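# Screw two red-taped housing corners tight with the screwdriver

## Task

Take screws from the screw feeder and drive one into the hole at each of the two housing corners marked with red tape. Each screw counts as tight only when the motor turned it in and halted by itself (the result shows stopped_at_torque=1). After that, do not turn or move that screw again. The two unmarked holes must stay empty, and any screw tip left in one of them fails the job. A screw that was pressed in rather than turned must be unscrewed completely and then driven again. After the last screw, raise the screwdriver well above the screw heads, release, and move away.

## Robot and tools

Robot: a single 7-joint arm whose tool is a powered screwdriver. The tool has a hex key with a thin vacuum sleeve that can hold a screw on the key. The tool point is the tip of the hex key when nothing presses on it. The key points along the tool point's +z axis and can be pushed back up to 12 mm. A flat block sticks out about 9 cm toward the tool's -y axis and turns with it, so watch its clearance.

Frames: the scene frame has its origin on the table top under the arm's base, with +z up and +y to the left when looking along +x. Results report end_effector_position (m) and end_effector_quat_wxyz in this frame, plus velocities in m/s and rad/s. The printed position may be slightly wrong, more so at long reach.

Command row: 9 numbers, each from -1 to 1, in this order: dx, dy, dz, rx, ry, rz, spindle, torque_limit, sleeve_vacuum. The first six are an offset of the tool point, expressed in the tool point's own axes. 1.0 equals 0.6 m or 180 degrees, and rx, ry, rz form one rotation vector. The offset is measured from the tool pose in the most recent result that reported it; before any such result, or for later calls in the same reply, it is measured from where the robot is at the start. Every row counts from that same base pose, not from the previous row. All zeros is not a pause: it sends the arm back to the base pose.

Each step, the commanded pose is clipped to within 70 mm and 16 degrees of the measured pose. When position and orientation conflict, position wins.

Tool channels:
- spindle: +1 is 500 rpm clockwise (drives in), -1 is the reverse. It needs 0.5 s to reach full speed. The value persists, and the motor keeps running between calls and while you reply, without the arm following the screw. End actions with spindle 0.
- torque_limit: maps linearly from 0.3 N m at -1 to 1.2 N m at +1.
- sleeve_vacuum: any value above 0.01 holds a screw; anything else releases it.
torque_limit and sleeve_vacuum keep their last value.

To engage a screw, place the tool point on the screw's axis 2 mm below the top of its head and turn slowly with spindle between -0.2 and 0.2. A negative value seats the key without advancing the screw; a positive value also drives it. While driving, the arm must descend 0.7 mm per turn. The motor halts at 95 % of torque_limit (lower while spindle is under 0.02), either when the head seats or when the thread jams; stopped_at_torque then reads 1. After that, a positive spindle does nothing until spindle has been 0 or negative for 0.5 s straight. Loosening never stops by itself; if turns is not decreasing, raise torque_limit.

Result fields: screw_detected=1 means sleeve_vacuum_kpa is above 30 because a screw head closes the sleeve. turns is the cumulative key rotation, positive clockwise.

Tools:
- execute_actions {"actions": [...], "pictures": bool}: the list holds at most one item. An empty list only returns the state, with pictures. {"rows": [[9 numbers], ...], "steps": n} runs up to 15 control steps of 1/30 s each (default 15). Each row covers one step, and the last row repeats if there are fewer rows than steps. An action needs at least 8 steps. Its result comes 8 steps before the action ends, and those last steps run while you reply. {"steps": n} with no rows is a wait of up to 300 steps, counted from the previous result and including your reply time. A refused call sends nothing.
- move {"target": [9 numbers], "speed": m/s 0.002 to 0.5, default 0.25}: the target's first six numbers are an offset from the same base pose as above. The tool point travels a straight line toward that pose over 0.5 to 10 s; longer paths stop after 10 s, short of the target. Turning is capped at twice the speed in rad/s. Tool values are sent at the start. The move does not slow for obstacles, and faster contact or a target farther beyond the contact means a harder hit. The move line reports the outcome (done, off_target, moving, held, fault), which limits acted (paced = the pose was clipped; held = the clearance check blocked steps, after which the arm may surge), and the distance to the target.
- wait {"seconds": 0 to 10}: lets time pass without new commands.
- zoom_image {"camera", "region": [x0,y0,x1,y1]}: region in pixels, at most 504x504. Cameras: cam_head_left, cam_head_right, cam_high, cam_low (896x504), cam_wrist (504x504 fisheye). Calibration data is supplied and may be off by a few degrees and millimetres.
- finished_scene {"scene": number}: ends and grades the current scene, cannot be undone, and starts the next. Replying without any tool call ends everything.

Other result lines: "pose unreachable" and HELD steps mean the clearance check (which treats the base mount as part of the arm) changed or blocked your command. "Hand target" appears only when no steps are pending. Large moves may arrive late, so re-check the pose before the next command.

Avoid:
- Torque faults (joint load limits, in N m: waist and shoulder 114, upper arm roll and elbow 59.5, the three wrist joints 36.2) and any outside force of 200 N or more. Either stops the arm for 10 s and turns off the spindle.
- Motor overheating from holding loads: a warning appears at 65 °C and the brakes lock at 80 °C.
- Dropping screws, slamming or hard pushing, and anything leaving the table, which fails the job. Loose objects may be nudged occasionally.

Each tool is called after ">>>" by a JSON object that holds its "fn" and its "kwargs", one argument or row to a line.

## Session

>>> {"fn": "execute_actions", "kwargs": {
  "actions": []
}}

Scene clock: 0.00 s of 6600.00 s.
end_effector_position=(+0.4056, +0.0437, +0.5235) sleeve_vacuum_kpa=0 screw_detected=0 stopped_at_torque=0 turns=0.00 end_effector_quat_wxyz=(-0.069, +0.674, +0.729, -0.093) end_effector_velocity=(-0.000, +0.000, -0.000) end_effector_angular_velocity=(-0.000, +0.000, -0.000)
Joint positions: [ 0.433  0.569 -0.155  1.712 -0.092 -0.418 -1.311]
Joint velocities: [-0. -0.  0. -0.  0. -0.  0.]
Joint torques (N m, as the joint torque sensors report them, + toward a larger angle): no reading
Hand target: +0.406, +0.044, +0.524; -0.069, +0.674, +0.729, -0.093
camera_calibration (this result's frames):
cam_wrist: T_world_to_cam=[[-0.0403242, 0.998599, -0.0342718, 0.0680963], [0.998799, 0.0412399, 0.0264442, -0.417402], [0.0278205, -0.0331643, -0.999063, 0.77007], [0, 0, 0, 1]] pos_world=[0.398223, -0.0252484, 0.78272]

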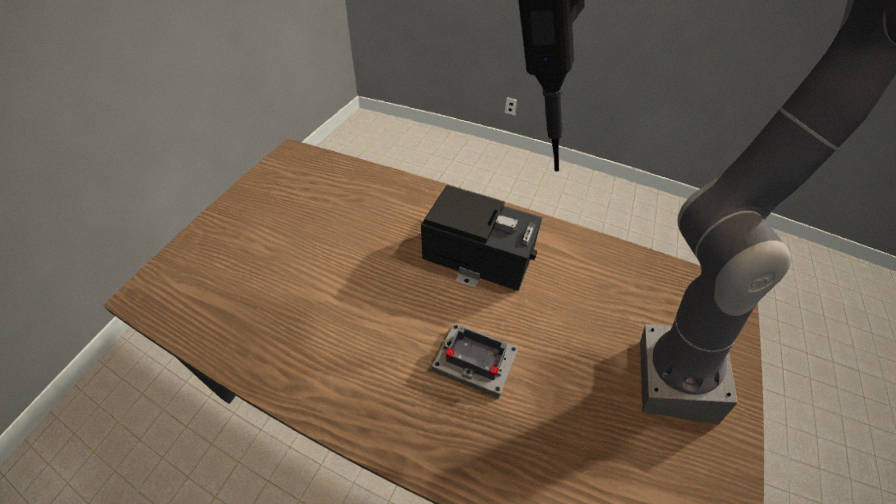

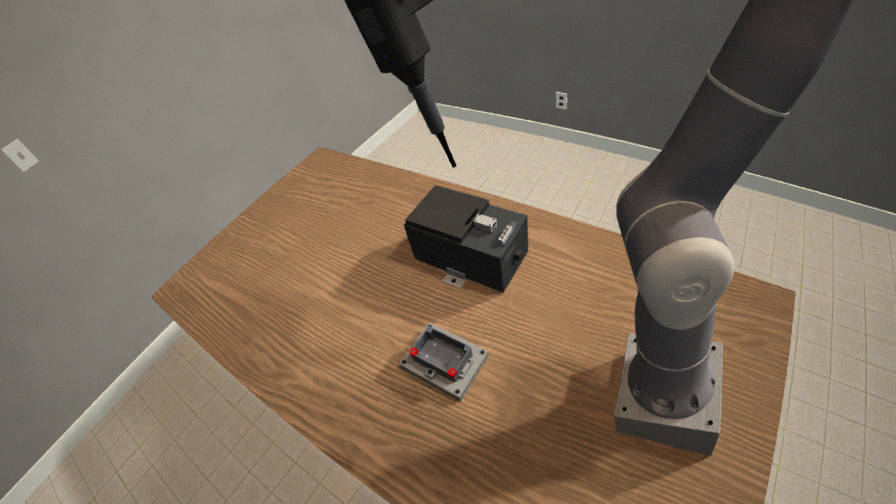

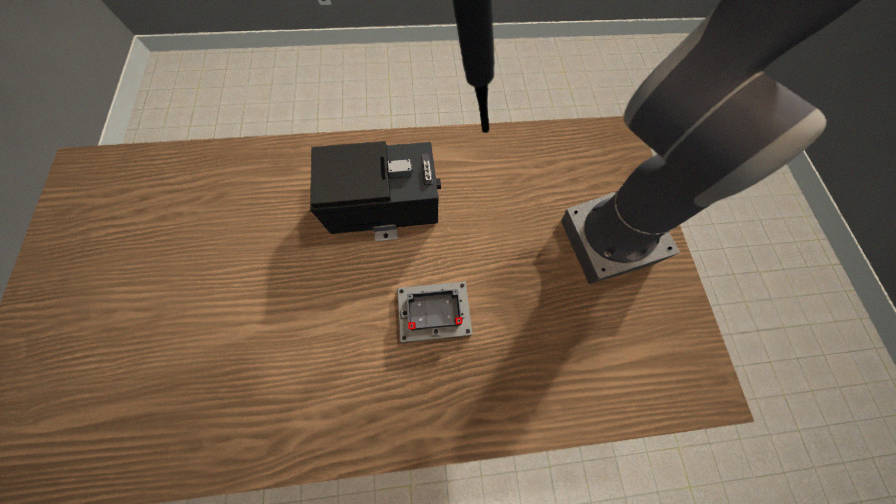

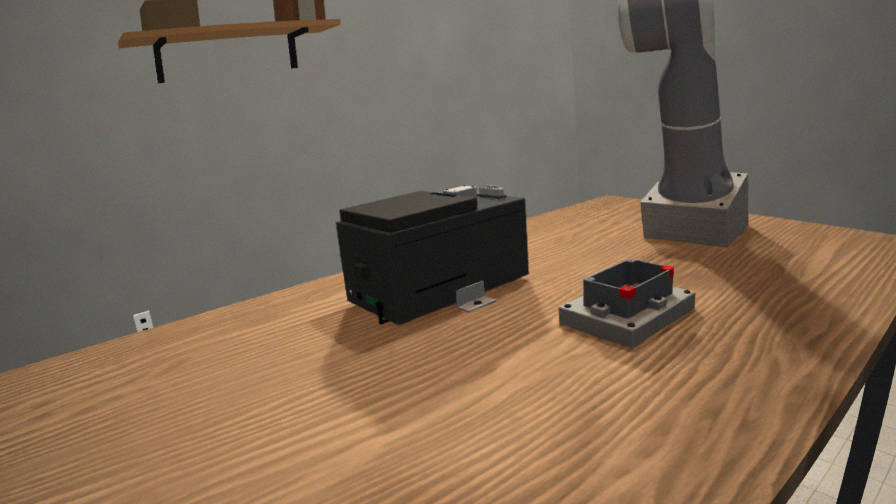

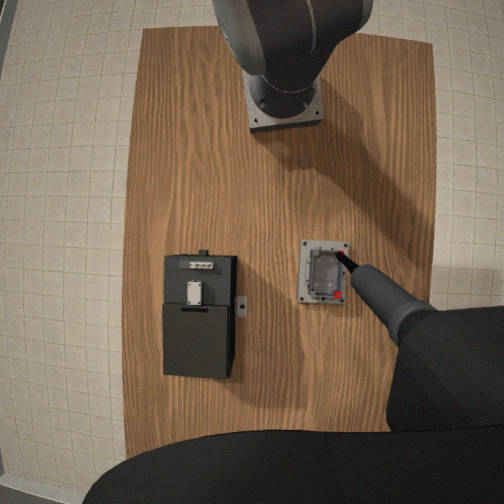

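>>> {"fn": "move", "kwargs": {
  "target": [0,0,0,-0.0732,0.0108,0.0248,0,0,0]
}}

>>> {"fn": "move", "kwargs": {
  "target": [-0.356,0.084,0.54,0,0,0,0,0,0],
  "speed": 0.3
}}

>>> {"fn": "zoom_image", "kwargs": {
  "camera": "cam_wrist",
  "region": [280, 200, 380, 300]
}}

>>> {"fn": "zoom_image", "kwargs": {
  "camera": "cam_low",
  "region": [440, 140, 530, 210]
}}

Scene clock: 1.23 s of 6600.00 s.
end_effector_position=(+0.4055, +0.0437, +0.5236) sleeve_vacuum_kpa=0 screw_detected=0 stopped_at_torque=0 turns=0.00 end_effector_quat_wxyz=(-0.000, +0.707, +0.707, -0.000) end_effector_velocity=(+0.000, +0.000, -0.000) end_effector_angular_velocity=(-0.000, -0.001, -0.000)
Joint positions: [ 0.358  0.807 -0.073  1.911 -0.1   -0.233 -1.231]
Joint velocities: [-0.001 -0.     0.001  0.001 -0.     0.002  0.   ]
Joint torques (N m, as the joint torque sensors report them, + toward a larger angle): [ -3.89   7.39   3.11 -32.6   -5.02   5.55   0.29]
Hand target: +0.406, +0.044, +0.524; +0.000, +0.707, +0.707, -0.000
Off the commanded pose: 0.000 m, 0 deg.
Kept back: nothing.
move: done
camera_calibration (this result's frames):
cam_wrist: T_world_to_cam=[[0.0418326, 0.999125, -0.000237974, 0.0168727], [0.96647, -0.040405, 0.253579, -0.519582], [0.253347, -0.0108379, -0.967315, 0.661149], [0, 0, 0, 1]] pos_world=[0.333954, -0.0306862, 0.771298]

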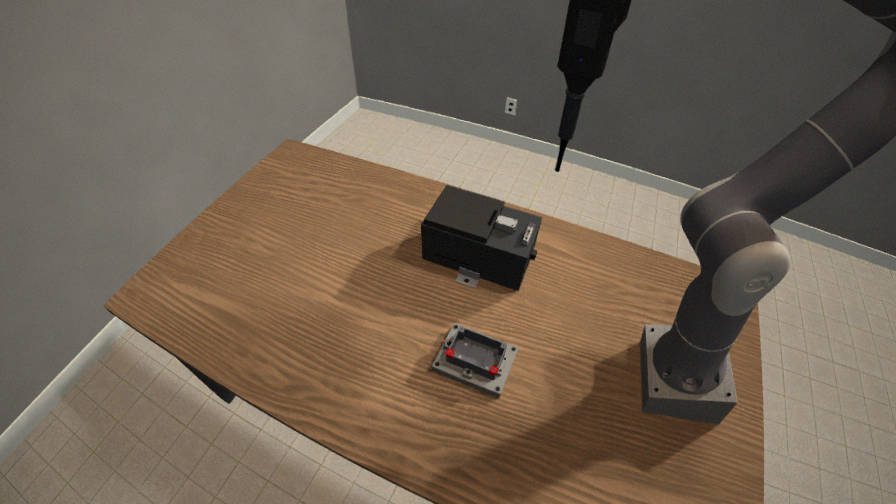

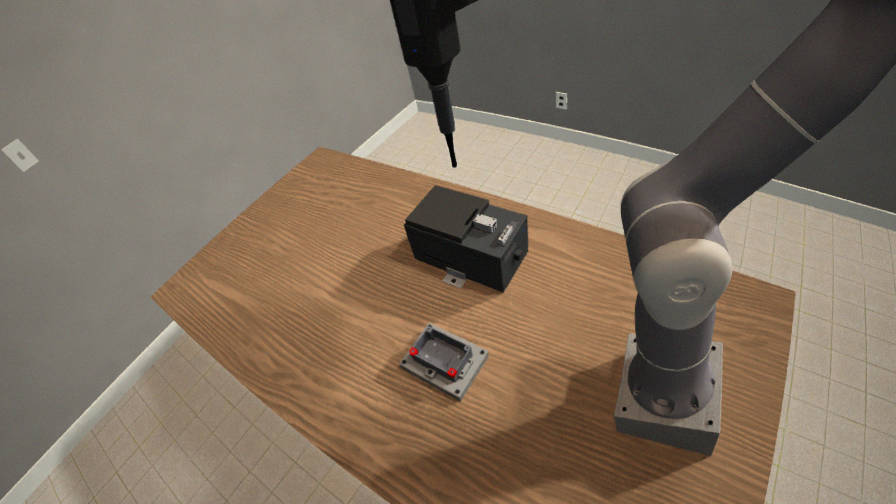

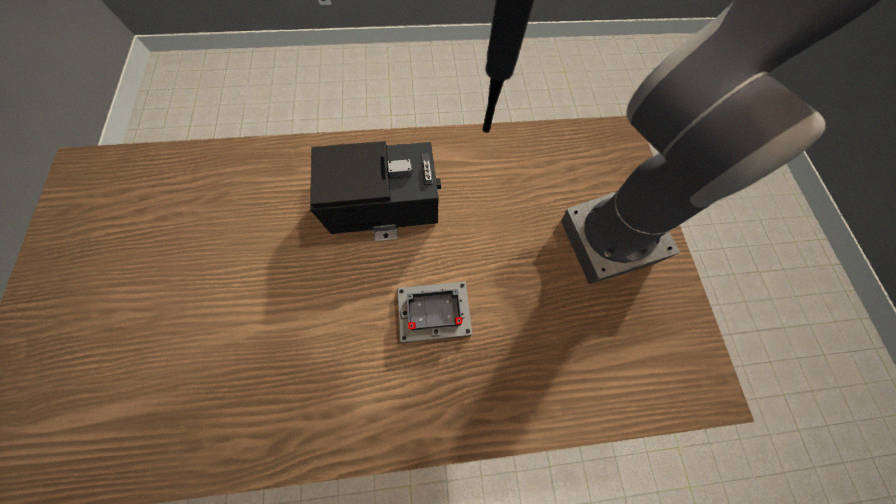

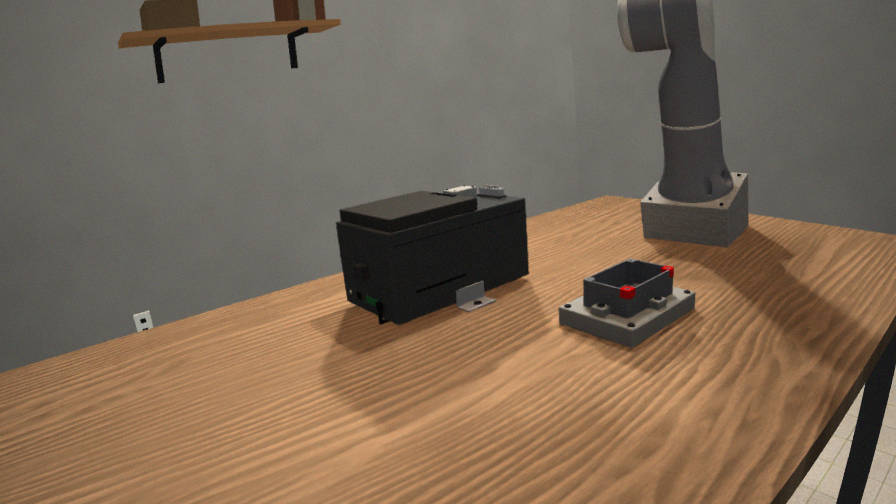

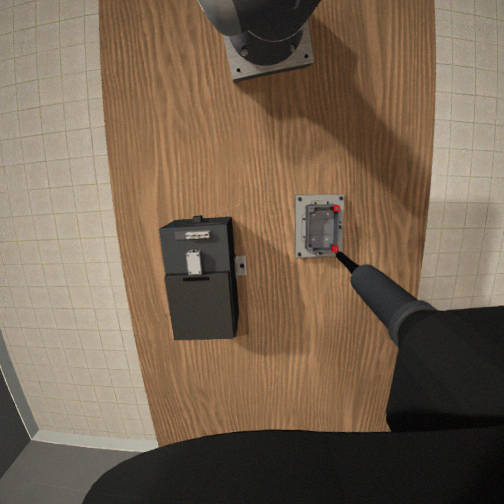

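Scene clock: 3.10 s of 6600.00 s.
end_effector_position=(+0.4555, -0.1701, +0.1996) sleeve_vacuum_kpa=0 screw_detected=0 stopped_at_torque=0 turns=0.00 end_effector_quat_wxyz=(-0.000, +0.707, +0.707, -0.000) end_effector_velocity=(+0.000, -0.000, -0.000) end_effector_angular_velocity=(+0.001, +0.000, +0.000)
Joint positions: [ 0.444  0.448 -0.932  2.483 -0.331  0.811 -1.75 ]
Joint velocities: [ 0.003 -0.    -0.004 -0.001 -0.    -0.    -0.001]
Joint torques (N m, as the joint torque sensors report them, + toward a larger angle): [ -6.32  11.8    4.86 -26.24  -2.49   4.67  -0.25]
Hand target: +0.456, -0.170, +0.200; -0.000, +0.707, +0.707, -0.000
Off the commanded pose: 0.000 m, 0 deg.
Kept back: nothing.
move: done
camera_calibration (this result's frames):
cam_wrist: T_world_to_cam=[[0.0418476, 0.999124, -0.000127966, 0.228298], [0.966537, -0.0404503, 0.253319, -0.494333], [0.253092, -0.0107245, -0.967383, 0.332824], [0, 0, 0, 1]] pos_world=[0.384002, -0.244525, 0.447222]

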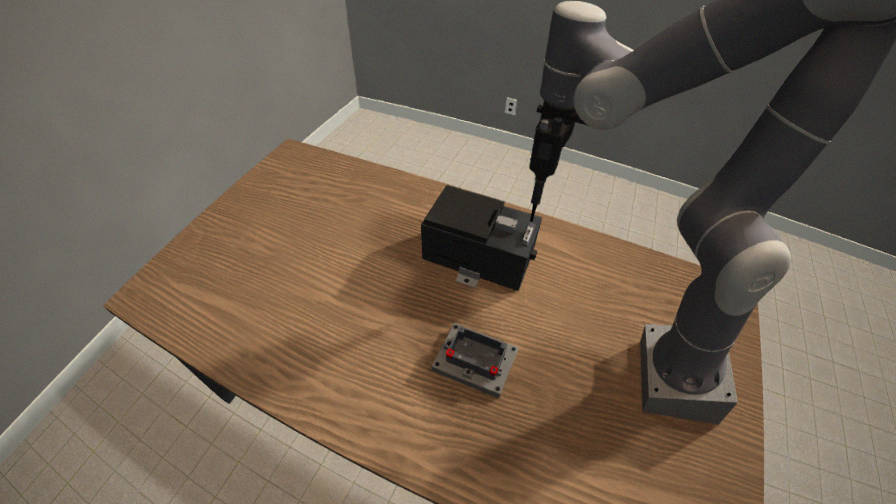

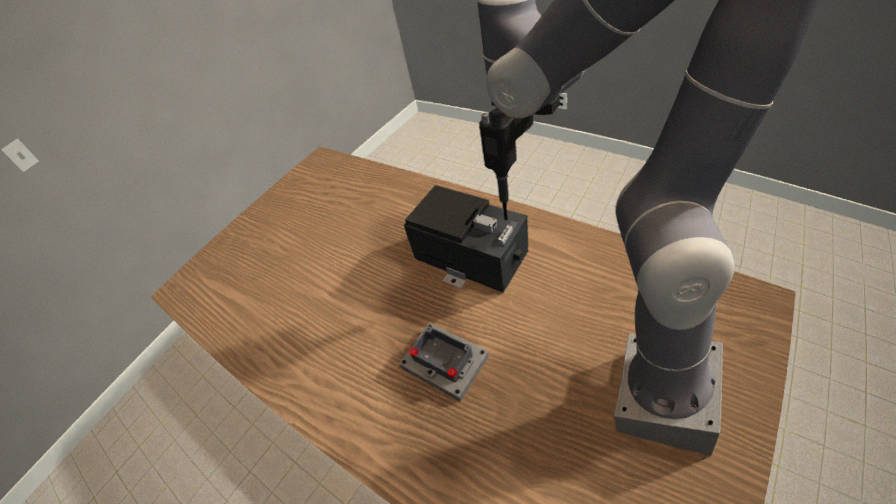

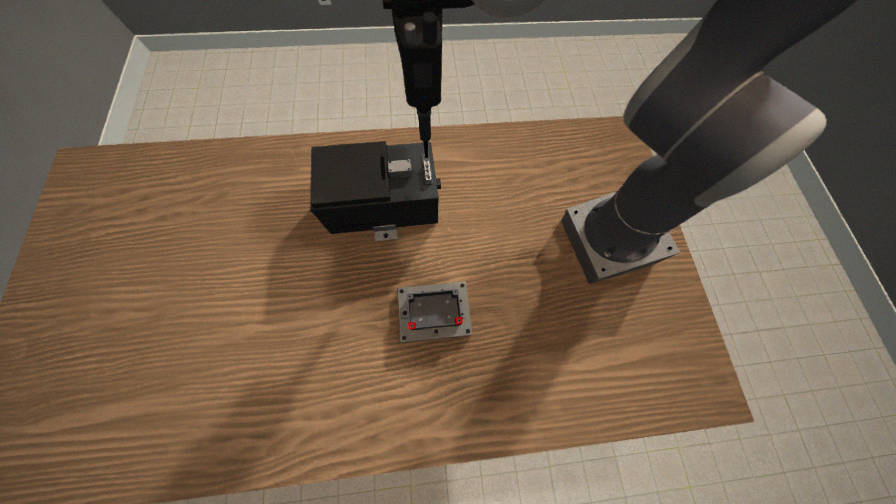

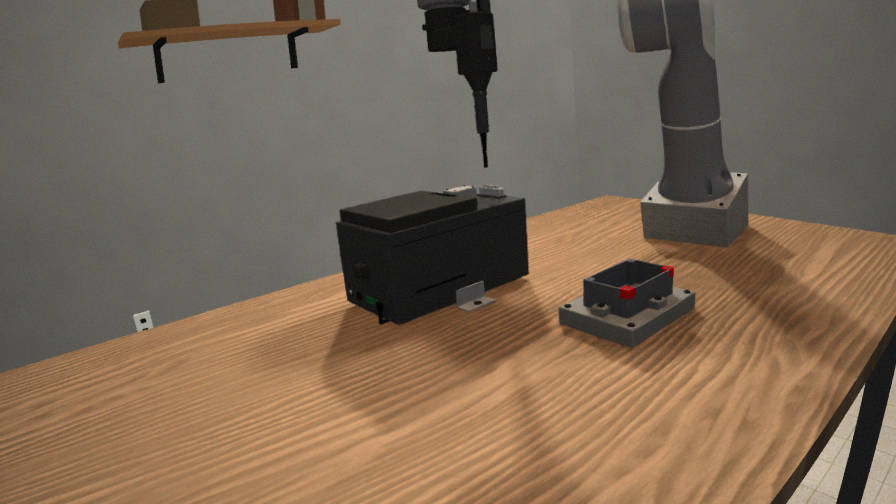

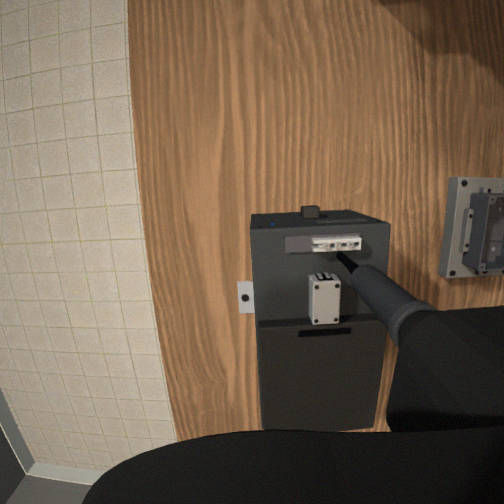

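Region (280, 200, 380, 300) of cam_wrist's 504x504 image, scaled by 5.040, with more detail than that image has.

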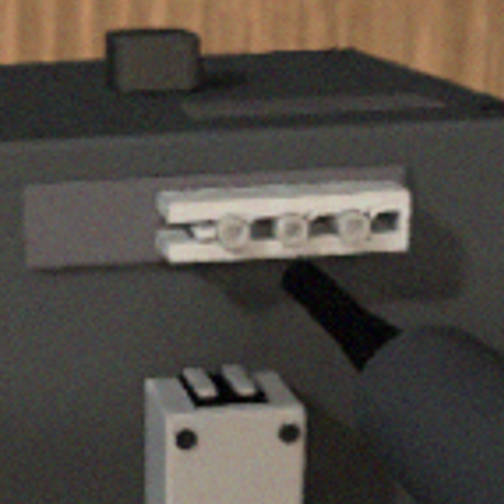

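Region (440, 140, 530, 210) of cam_low's 896x504 image, scaled by 5.600, with more detail than that image has.

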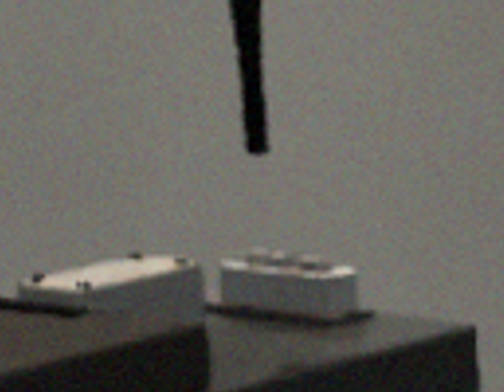

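>>> {"fn": "move", "kwargs": {
  "target": [-0.006,-0.0015,0.032,0,0,0,0,0,0],
  "speed": 0.05
}}

>>> {"fn": "zoom_image", "kwargs": {
  "camera": "cam_wrist",
  "region": [310, 225, 370, 285]
}}

>>> {"fn": "zoom_image", "kwargs": {
  "camera": "cam_low",
  "region": [465, 160, 515, 200]
}}

>>> {"fn": "zoom_image", "kwargs": {
  "camera": "cam_head_right",
  "region": [485, 205, 530, 250]
}}

>>> {"fn": "zoom_image", "kwargs": {
  "camera": "cam_head_left",
  "region": [508, 205, 553, 250]
}}

Scene clock: 4.50 s of 6600.00 s.
end_effector_position=(+0.4545, -0.1737, +0.1804) sleeve_vacuum_kpa=0 screw_detected=0 stopped_at_torque=0 turns=0.00 end_effector_quat_wxyz=(-0.000, +0.707, +0.707, -0.000) end_effector_velocity=(+0.000, -0.000, -0.000) end_effector_angular_velocity=(+0.001, -0.001, -0.001)
Joint positions: [ 0.489  0.398 -1.005  2.502 -0.313  0.883 -1.783]
Joint velocities: [ 0.002  0.    -0.004 -0.     0.     0.001 -0.   ]
Joint torques (N m, as the joint torque sensors report them, + toward a larger angle): [ -6.79  10.75   3.76 -24.01  -2.33   4.53  -0.26]
Hand target: +0.455, -0.174, +0.180; -0.000, +0.707, +0.707, -0.000
Off the commanded pose: 0.000 m, 0 deg.
Kept back: nothing.
move: done
camera_calibration (this result's frames):
cam_wrist: T_world_to_cam=[[0.041663, 0.999132, -0.00028504, 0.23207], [0.966578, -0.0402334, 0.253195, -0.488683], [0.252964, -0.0108244, -0.967415, 0.314511], [0, 0, 0, 1]] pos_world=[0.383122, -0.248125, 0.428061]

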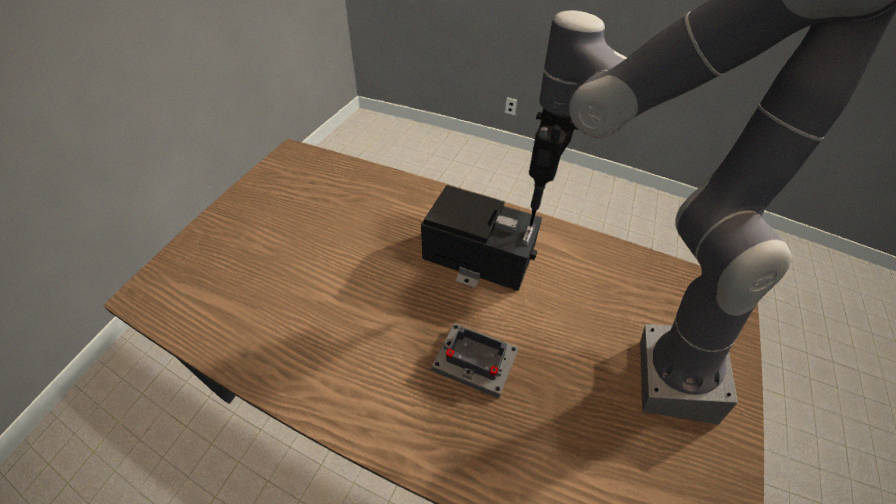

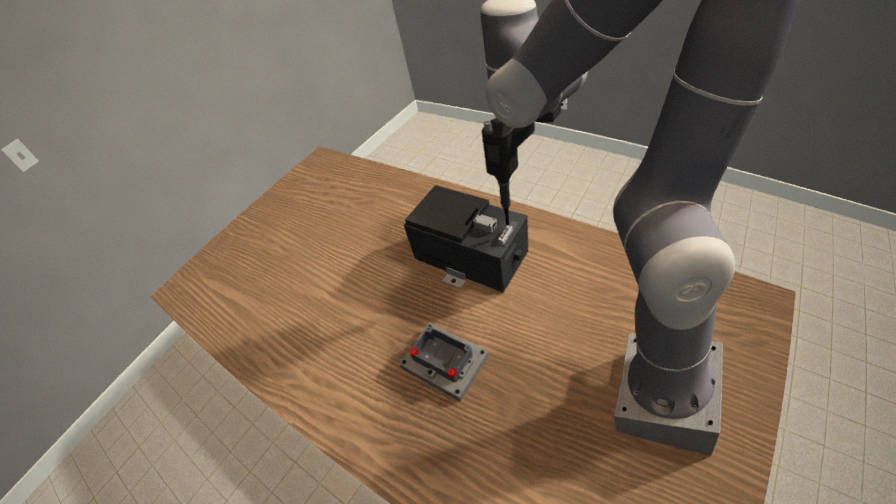

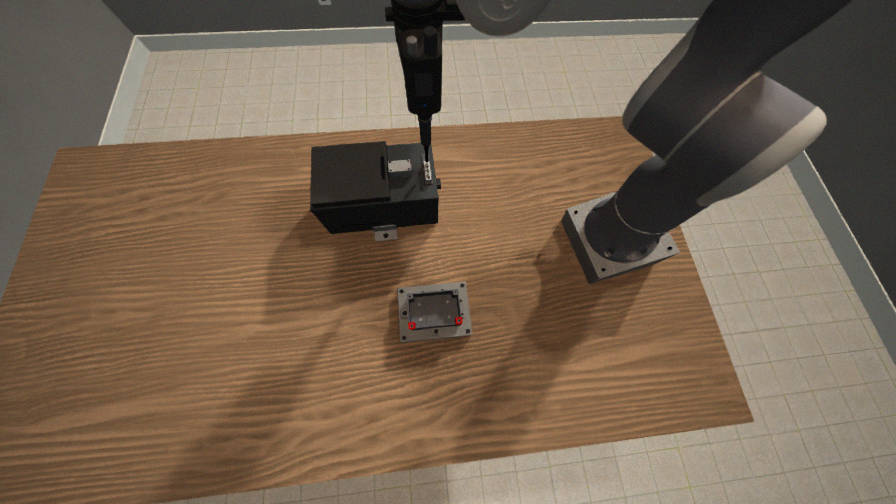

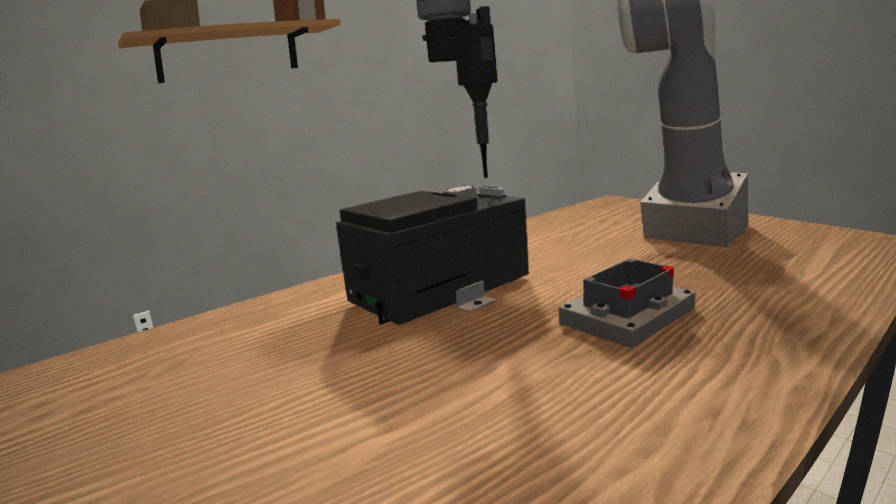

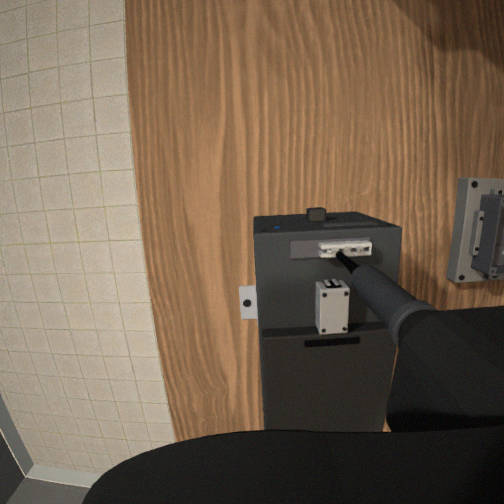

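Region (310, 225, 370, 285) of cam_wrist's 504x504 image, scaled by 8.400, with more detail than that image has.

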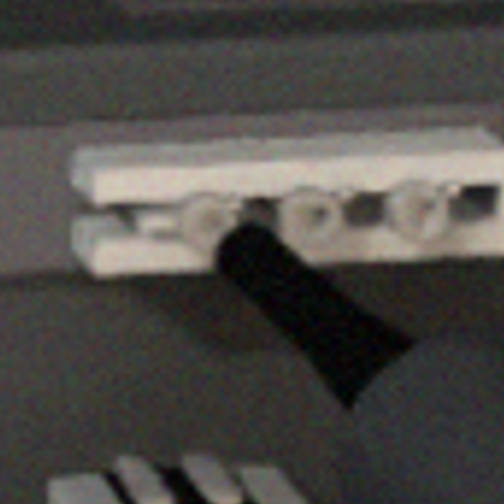

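Region (465, 160, 515, 200) of cam_low's 896x504 image, scaled by 10.080, with more detail than that image has; it fills the top 403 rows of this view, and the rest is white.

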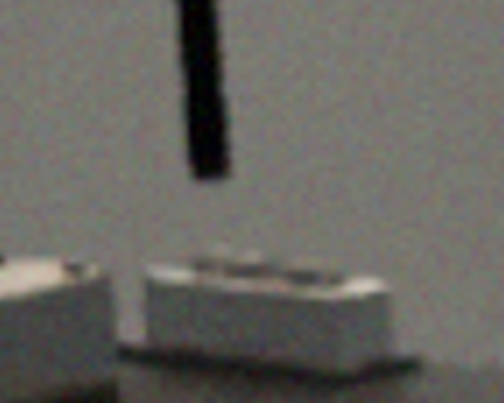

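Region (485, 205, 530, 250) of cam_head_right's 896x504 image, scaled by 11.200, with more detail than that image has.

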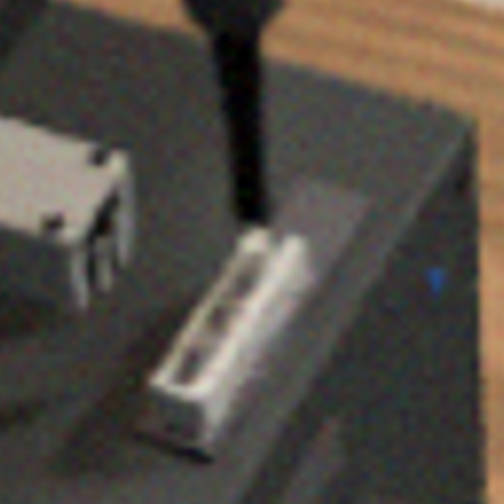

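Region (508, 205, 553, 250) of cam_head_left's 896x504 image, scaled by 11.200, with more detail than that image has.

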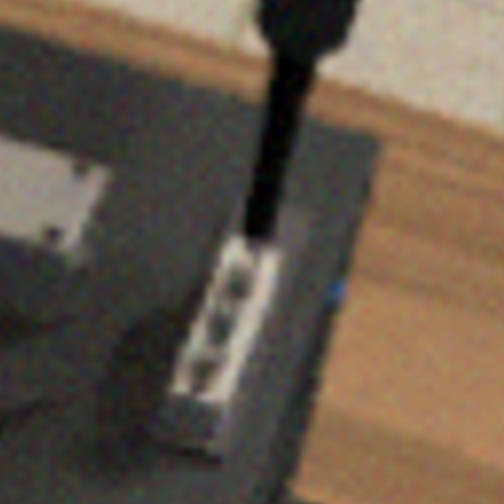

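>>> {"fn": "move", "kwargs": {
  "target": [0,0,0.016,0,0,0,-0.15,0,0],
  "speed": 0.03
}}

>>> {"fn": "move", "kwargs": {
  "target": [0,0,0.0095,0,0,0,-0.15,0,0],
  "speed": 0.005
}}

>>> {"fn": "execute_actions", "kwargs": {
  "actions": [
    {"rows":[[0,0,0,0,0,0,-0.15,0,1],[0,0,0,0,0,0,-0.15,0,1],[0,0,0,0,0,0,-0.15,0,1],[0,0,0,0,0,0,-0.15,0,1],[0,0,0,0,0,0,-0.15,0,1],[0,0,0,0,0,0,-0.15,0,1],[0,0,0,0,0,0,-0.15,0,1],[0,0,0,0,0,0,-0.15,0,1],[0,0,0,0,0,0,-0.15,0,1],[0,0,0,0,0,0,-0.15,0,1],[0,0,0,0,0,0,0,0,1]],"steps":15}
  ]
}}

>>> {"fn": "zoom_image", "kwargs": {
  "camera": "cam_wrist",
  "region": [310, 225, 370, 285]
}}

>>> {"fn": "zoom_image", "kwargs": {
  "camera": "cam_low",
  "region": [465, 160, 515, 200]
}}

Scene clock: 5.93 s of 6600.00 s.
end_effector_position=(+0.4546, -0.1738, +0.1708) sleeve_vacuum_kpa=0 screw_detected=0 stopped_at_torque=0 turns=-0.85 end_effector_quat_wxyz=(-0.000, +0.707, +0.707, -0.000) end_effector_velocity=(+0.000, -0.000, -0.000) end_effector_angular_velocity=(+0.000, -0.001, -0.001)
Joint positions: [ 0.517  0.372 -1.043  2.511 -0.302  0.919 -1.798]
Joint velocities: [ 0.002  0.    -0.003 -0.    -0.     0.001  0.   ]
Joint torques (N m, as the joint torque sensors report them, + toward a larger angle): [ -6.59  10.75   3.39 -22.96  -2.12   4.72  -0.27]
Hand target: +0.454, -0.174, +0.171; -0.000, +0.707, +0.707, -0.000
Off the commanded pose: 0.000 m, 0 deg.
Kept back: nothing.
move: done
camera_calibration (this result's frames):
cam_wrist: T_world_to_cam=[[0.0414743, 0.999139, -0.000487986, 0.232239], [0.966597, -0.0399998, 0.253162, -0.486266], [0.252924, -0.0109714, -0.967424, 0.305263], [0, 0, 0, 1]] pos_world=[0.383183, -0.248141, 0.418536]

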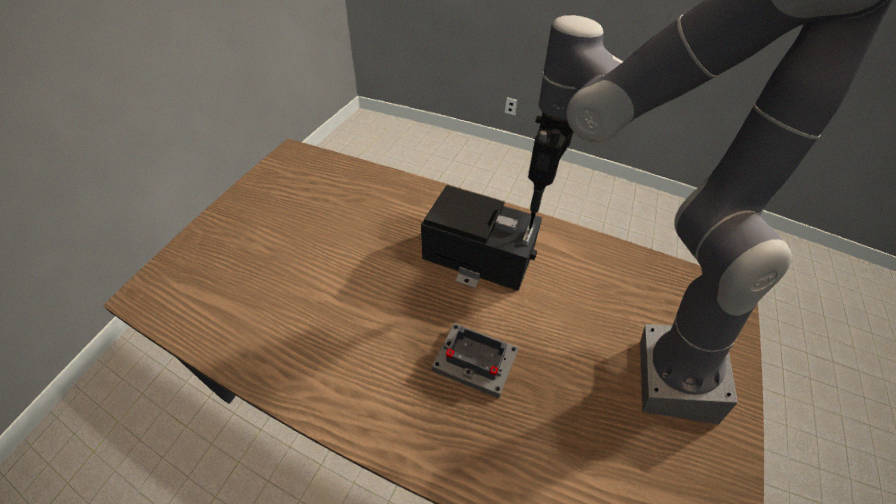

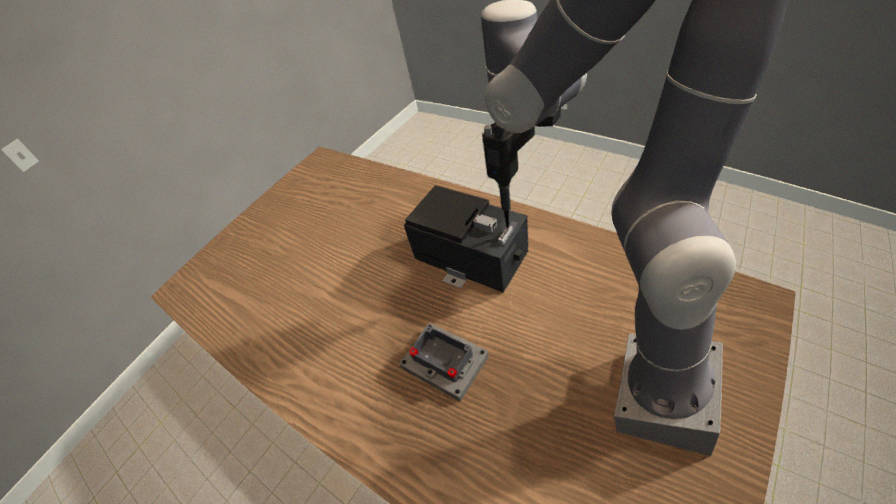

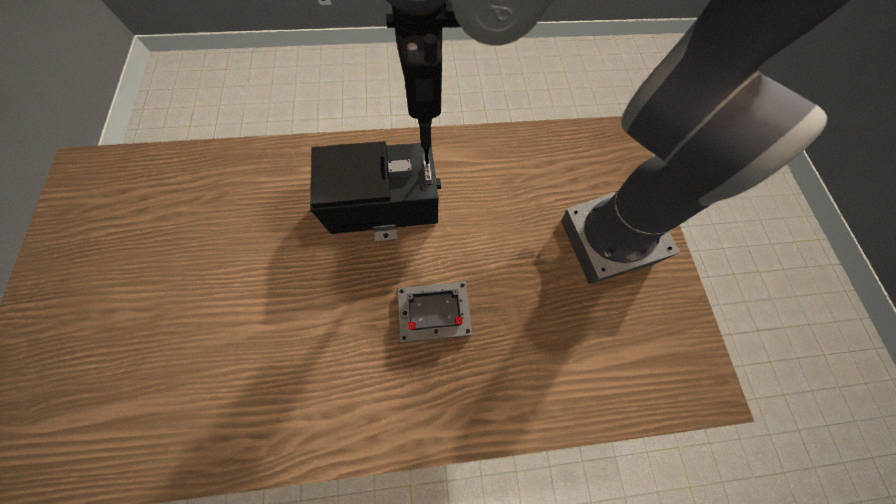

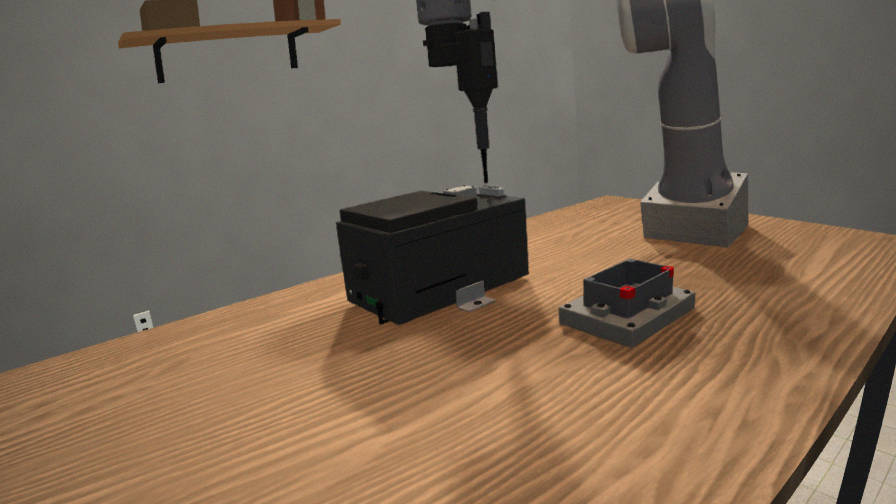

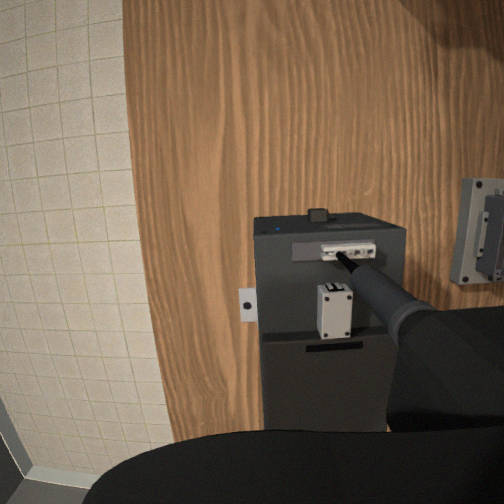

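Scene clock: 7.53 s of 6600.00 s.
end_effector_position=(+0.4549, -0.1739, +0.1653) sleeve_vacuum_kpa=0 screw_detected=0 stopped_at_torque=0 turns=-2.85 end_effector_quat_wxyz=(+0.000, +0.707, +0.707, -0.000) end_effector_velocity=(-0.000, +0.000, -0.000) end_effector_angular_velocity=(+0.000, +0.000, +0.000)
Joint positions: [ 0.538  0.358 -1.069  2.516 -0.295  0.94  -1.806]
Joint velocities: [ 0.001  0.    -0.001  0.    -0.     0.    -0.   ]
Joint torques (N m, as the joint torque sensors report them, + toward a larger angle): [ -6.27  10.05   2.99 -21.25  -2.17   4.28  -0.13]
Hand target: +0.455, -0.174, +0.165; -0.000, +0.707, +0.707, -0.000
Off the commanded pose: 0.000 m, 0 deg.
Kept back: nothing.
move: done
camera_calibration (this result's frames):
cam_wrist: T_world_to_cam=[[0.0413503, 0.999144, -0.000714513, 0.232461], [0.966446, -0.0398156, 0.253764, -0.485227], [0.253518, -0.0111837, -0.967266, 0.299514], [0, 0, 0, 1]] pos_world=[0.383401, -0.248232, 0.413009]

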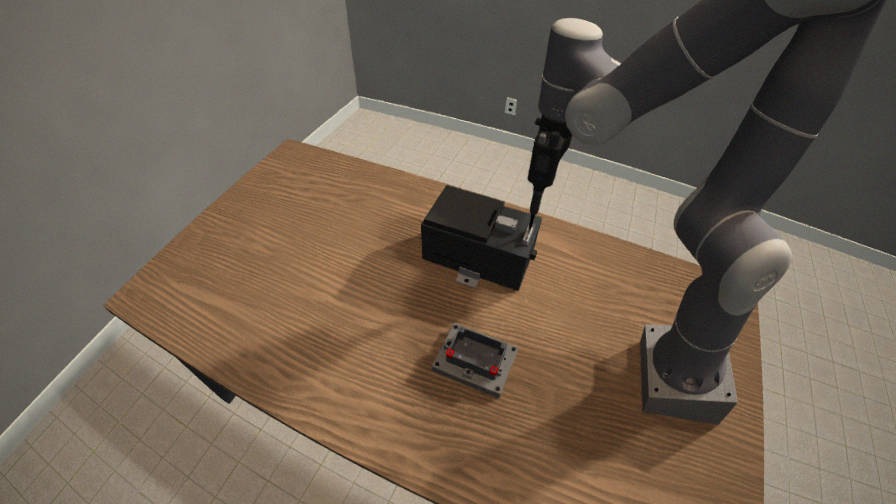

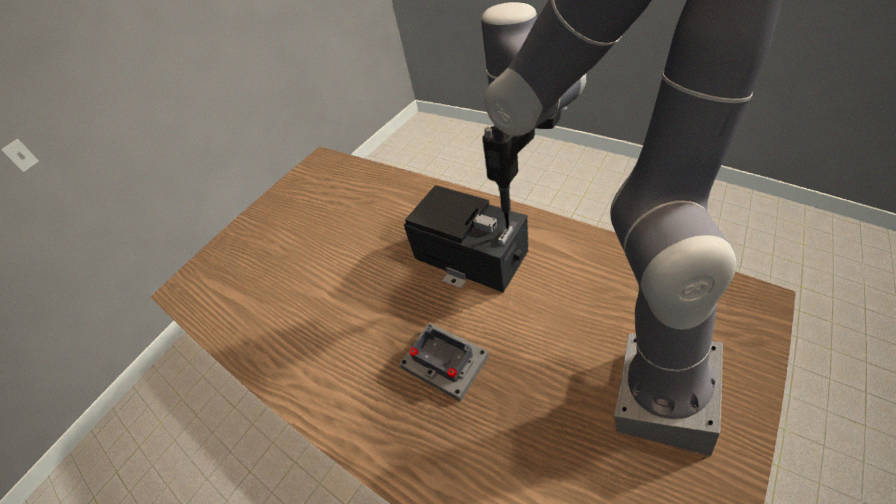

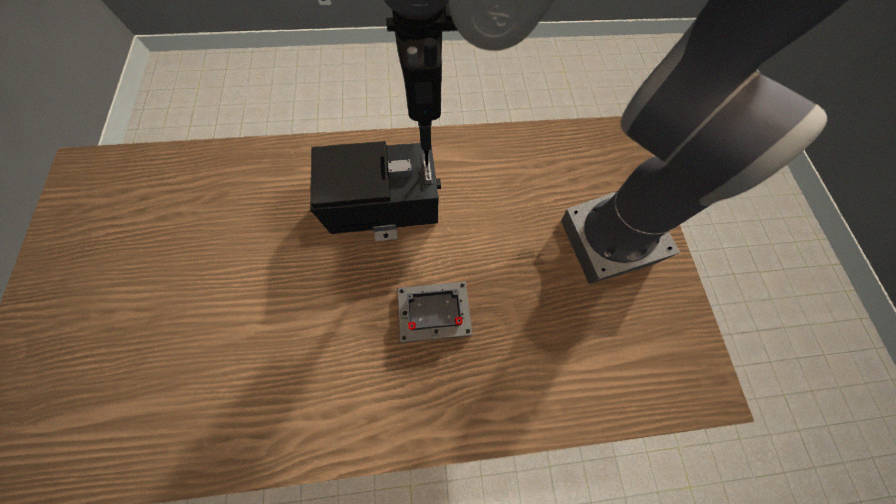

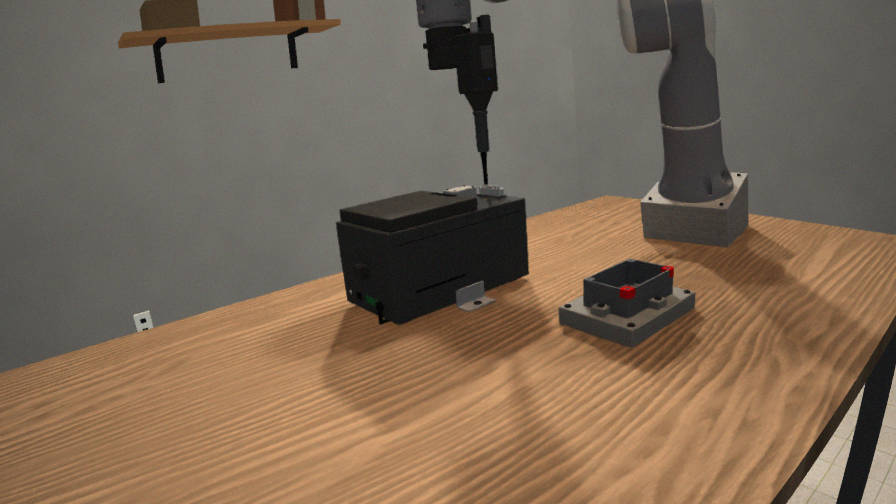

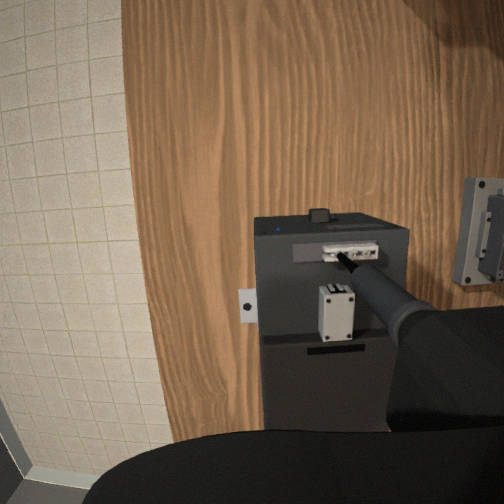

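Scene clock: 7.77 s of 6600.00 s.
end_effector_position=(+0.4550, -0.1739, +0.1654) sleeve_vacuum_kpa=14 screw_detected=0 stopped_at_torque=0 turns=-3.14 end_effector_quat_wxyz=(+0.000, +0.707, +0.707, -0.000) end_effector_velocity=(+0.000, +0.000, +0.000) end_effector_angular_velocity=(+0.000, +0.000, +0.000)
Joint positions: [ 0.538  0.358 -1.069  2.516 -0.295  0.94  -1.806]
Joint velocities: [ 0.  0.  0. -0.  0. -0. -0.]
Joint torques (N m, as the joint torque sensors report them, + toward a larger angle): [ -7.38  10.56   4.09 -22.86  -2.8    4.48  -0.09]
Steps of this call (steps 1 to 7: the first 7 steps of this action). Readings (end_effector_position | what the end effector reports):
1: (+0.4549, -0.1739, +0.1653) | sleeve_vacuum_kpa=14 screw_detected=0 stopped_at_torque=0 turns=-2.89
2: (+0.4550, -0.1739, +0.1653) | sleeve_vacuum_kpa=14 screw_detected=0 stopped_at_torque=0 turns=-2.93
4: (+0.4550, -0.1739, +0.1654) | sleeve_vacuum_kpa=14 screw_detected=0 stopped_at_torque=0 turns=-3.01
7: the state above

Region (310, 225, 370, 285) of cam_wrist's 504x504 image, scaled by 8.400, with more detail than that image has.

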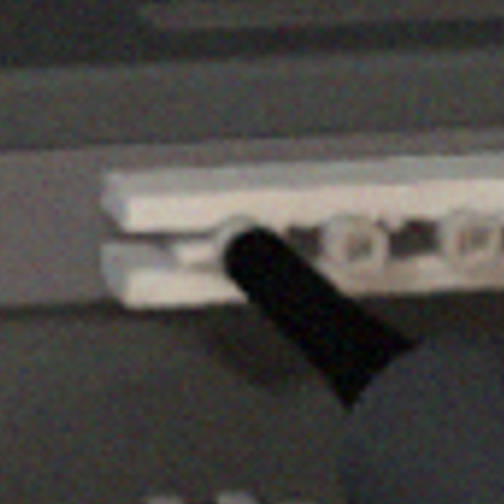

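Region (465, 160, 515, 200) of cam_low's 896x504 image, scaled by 10.080, with more detail than that image has; it fills the top 403 rows of this view, and the rest is white.

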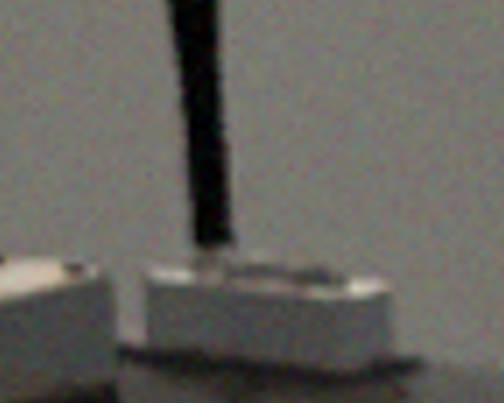

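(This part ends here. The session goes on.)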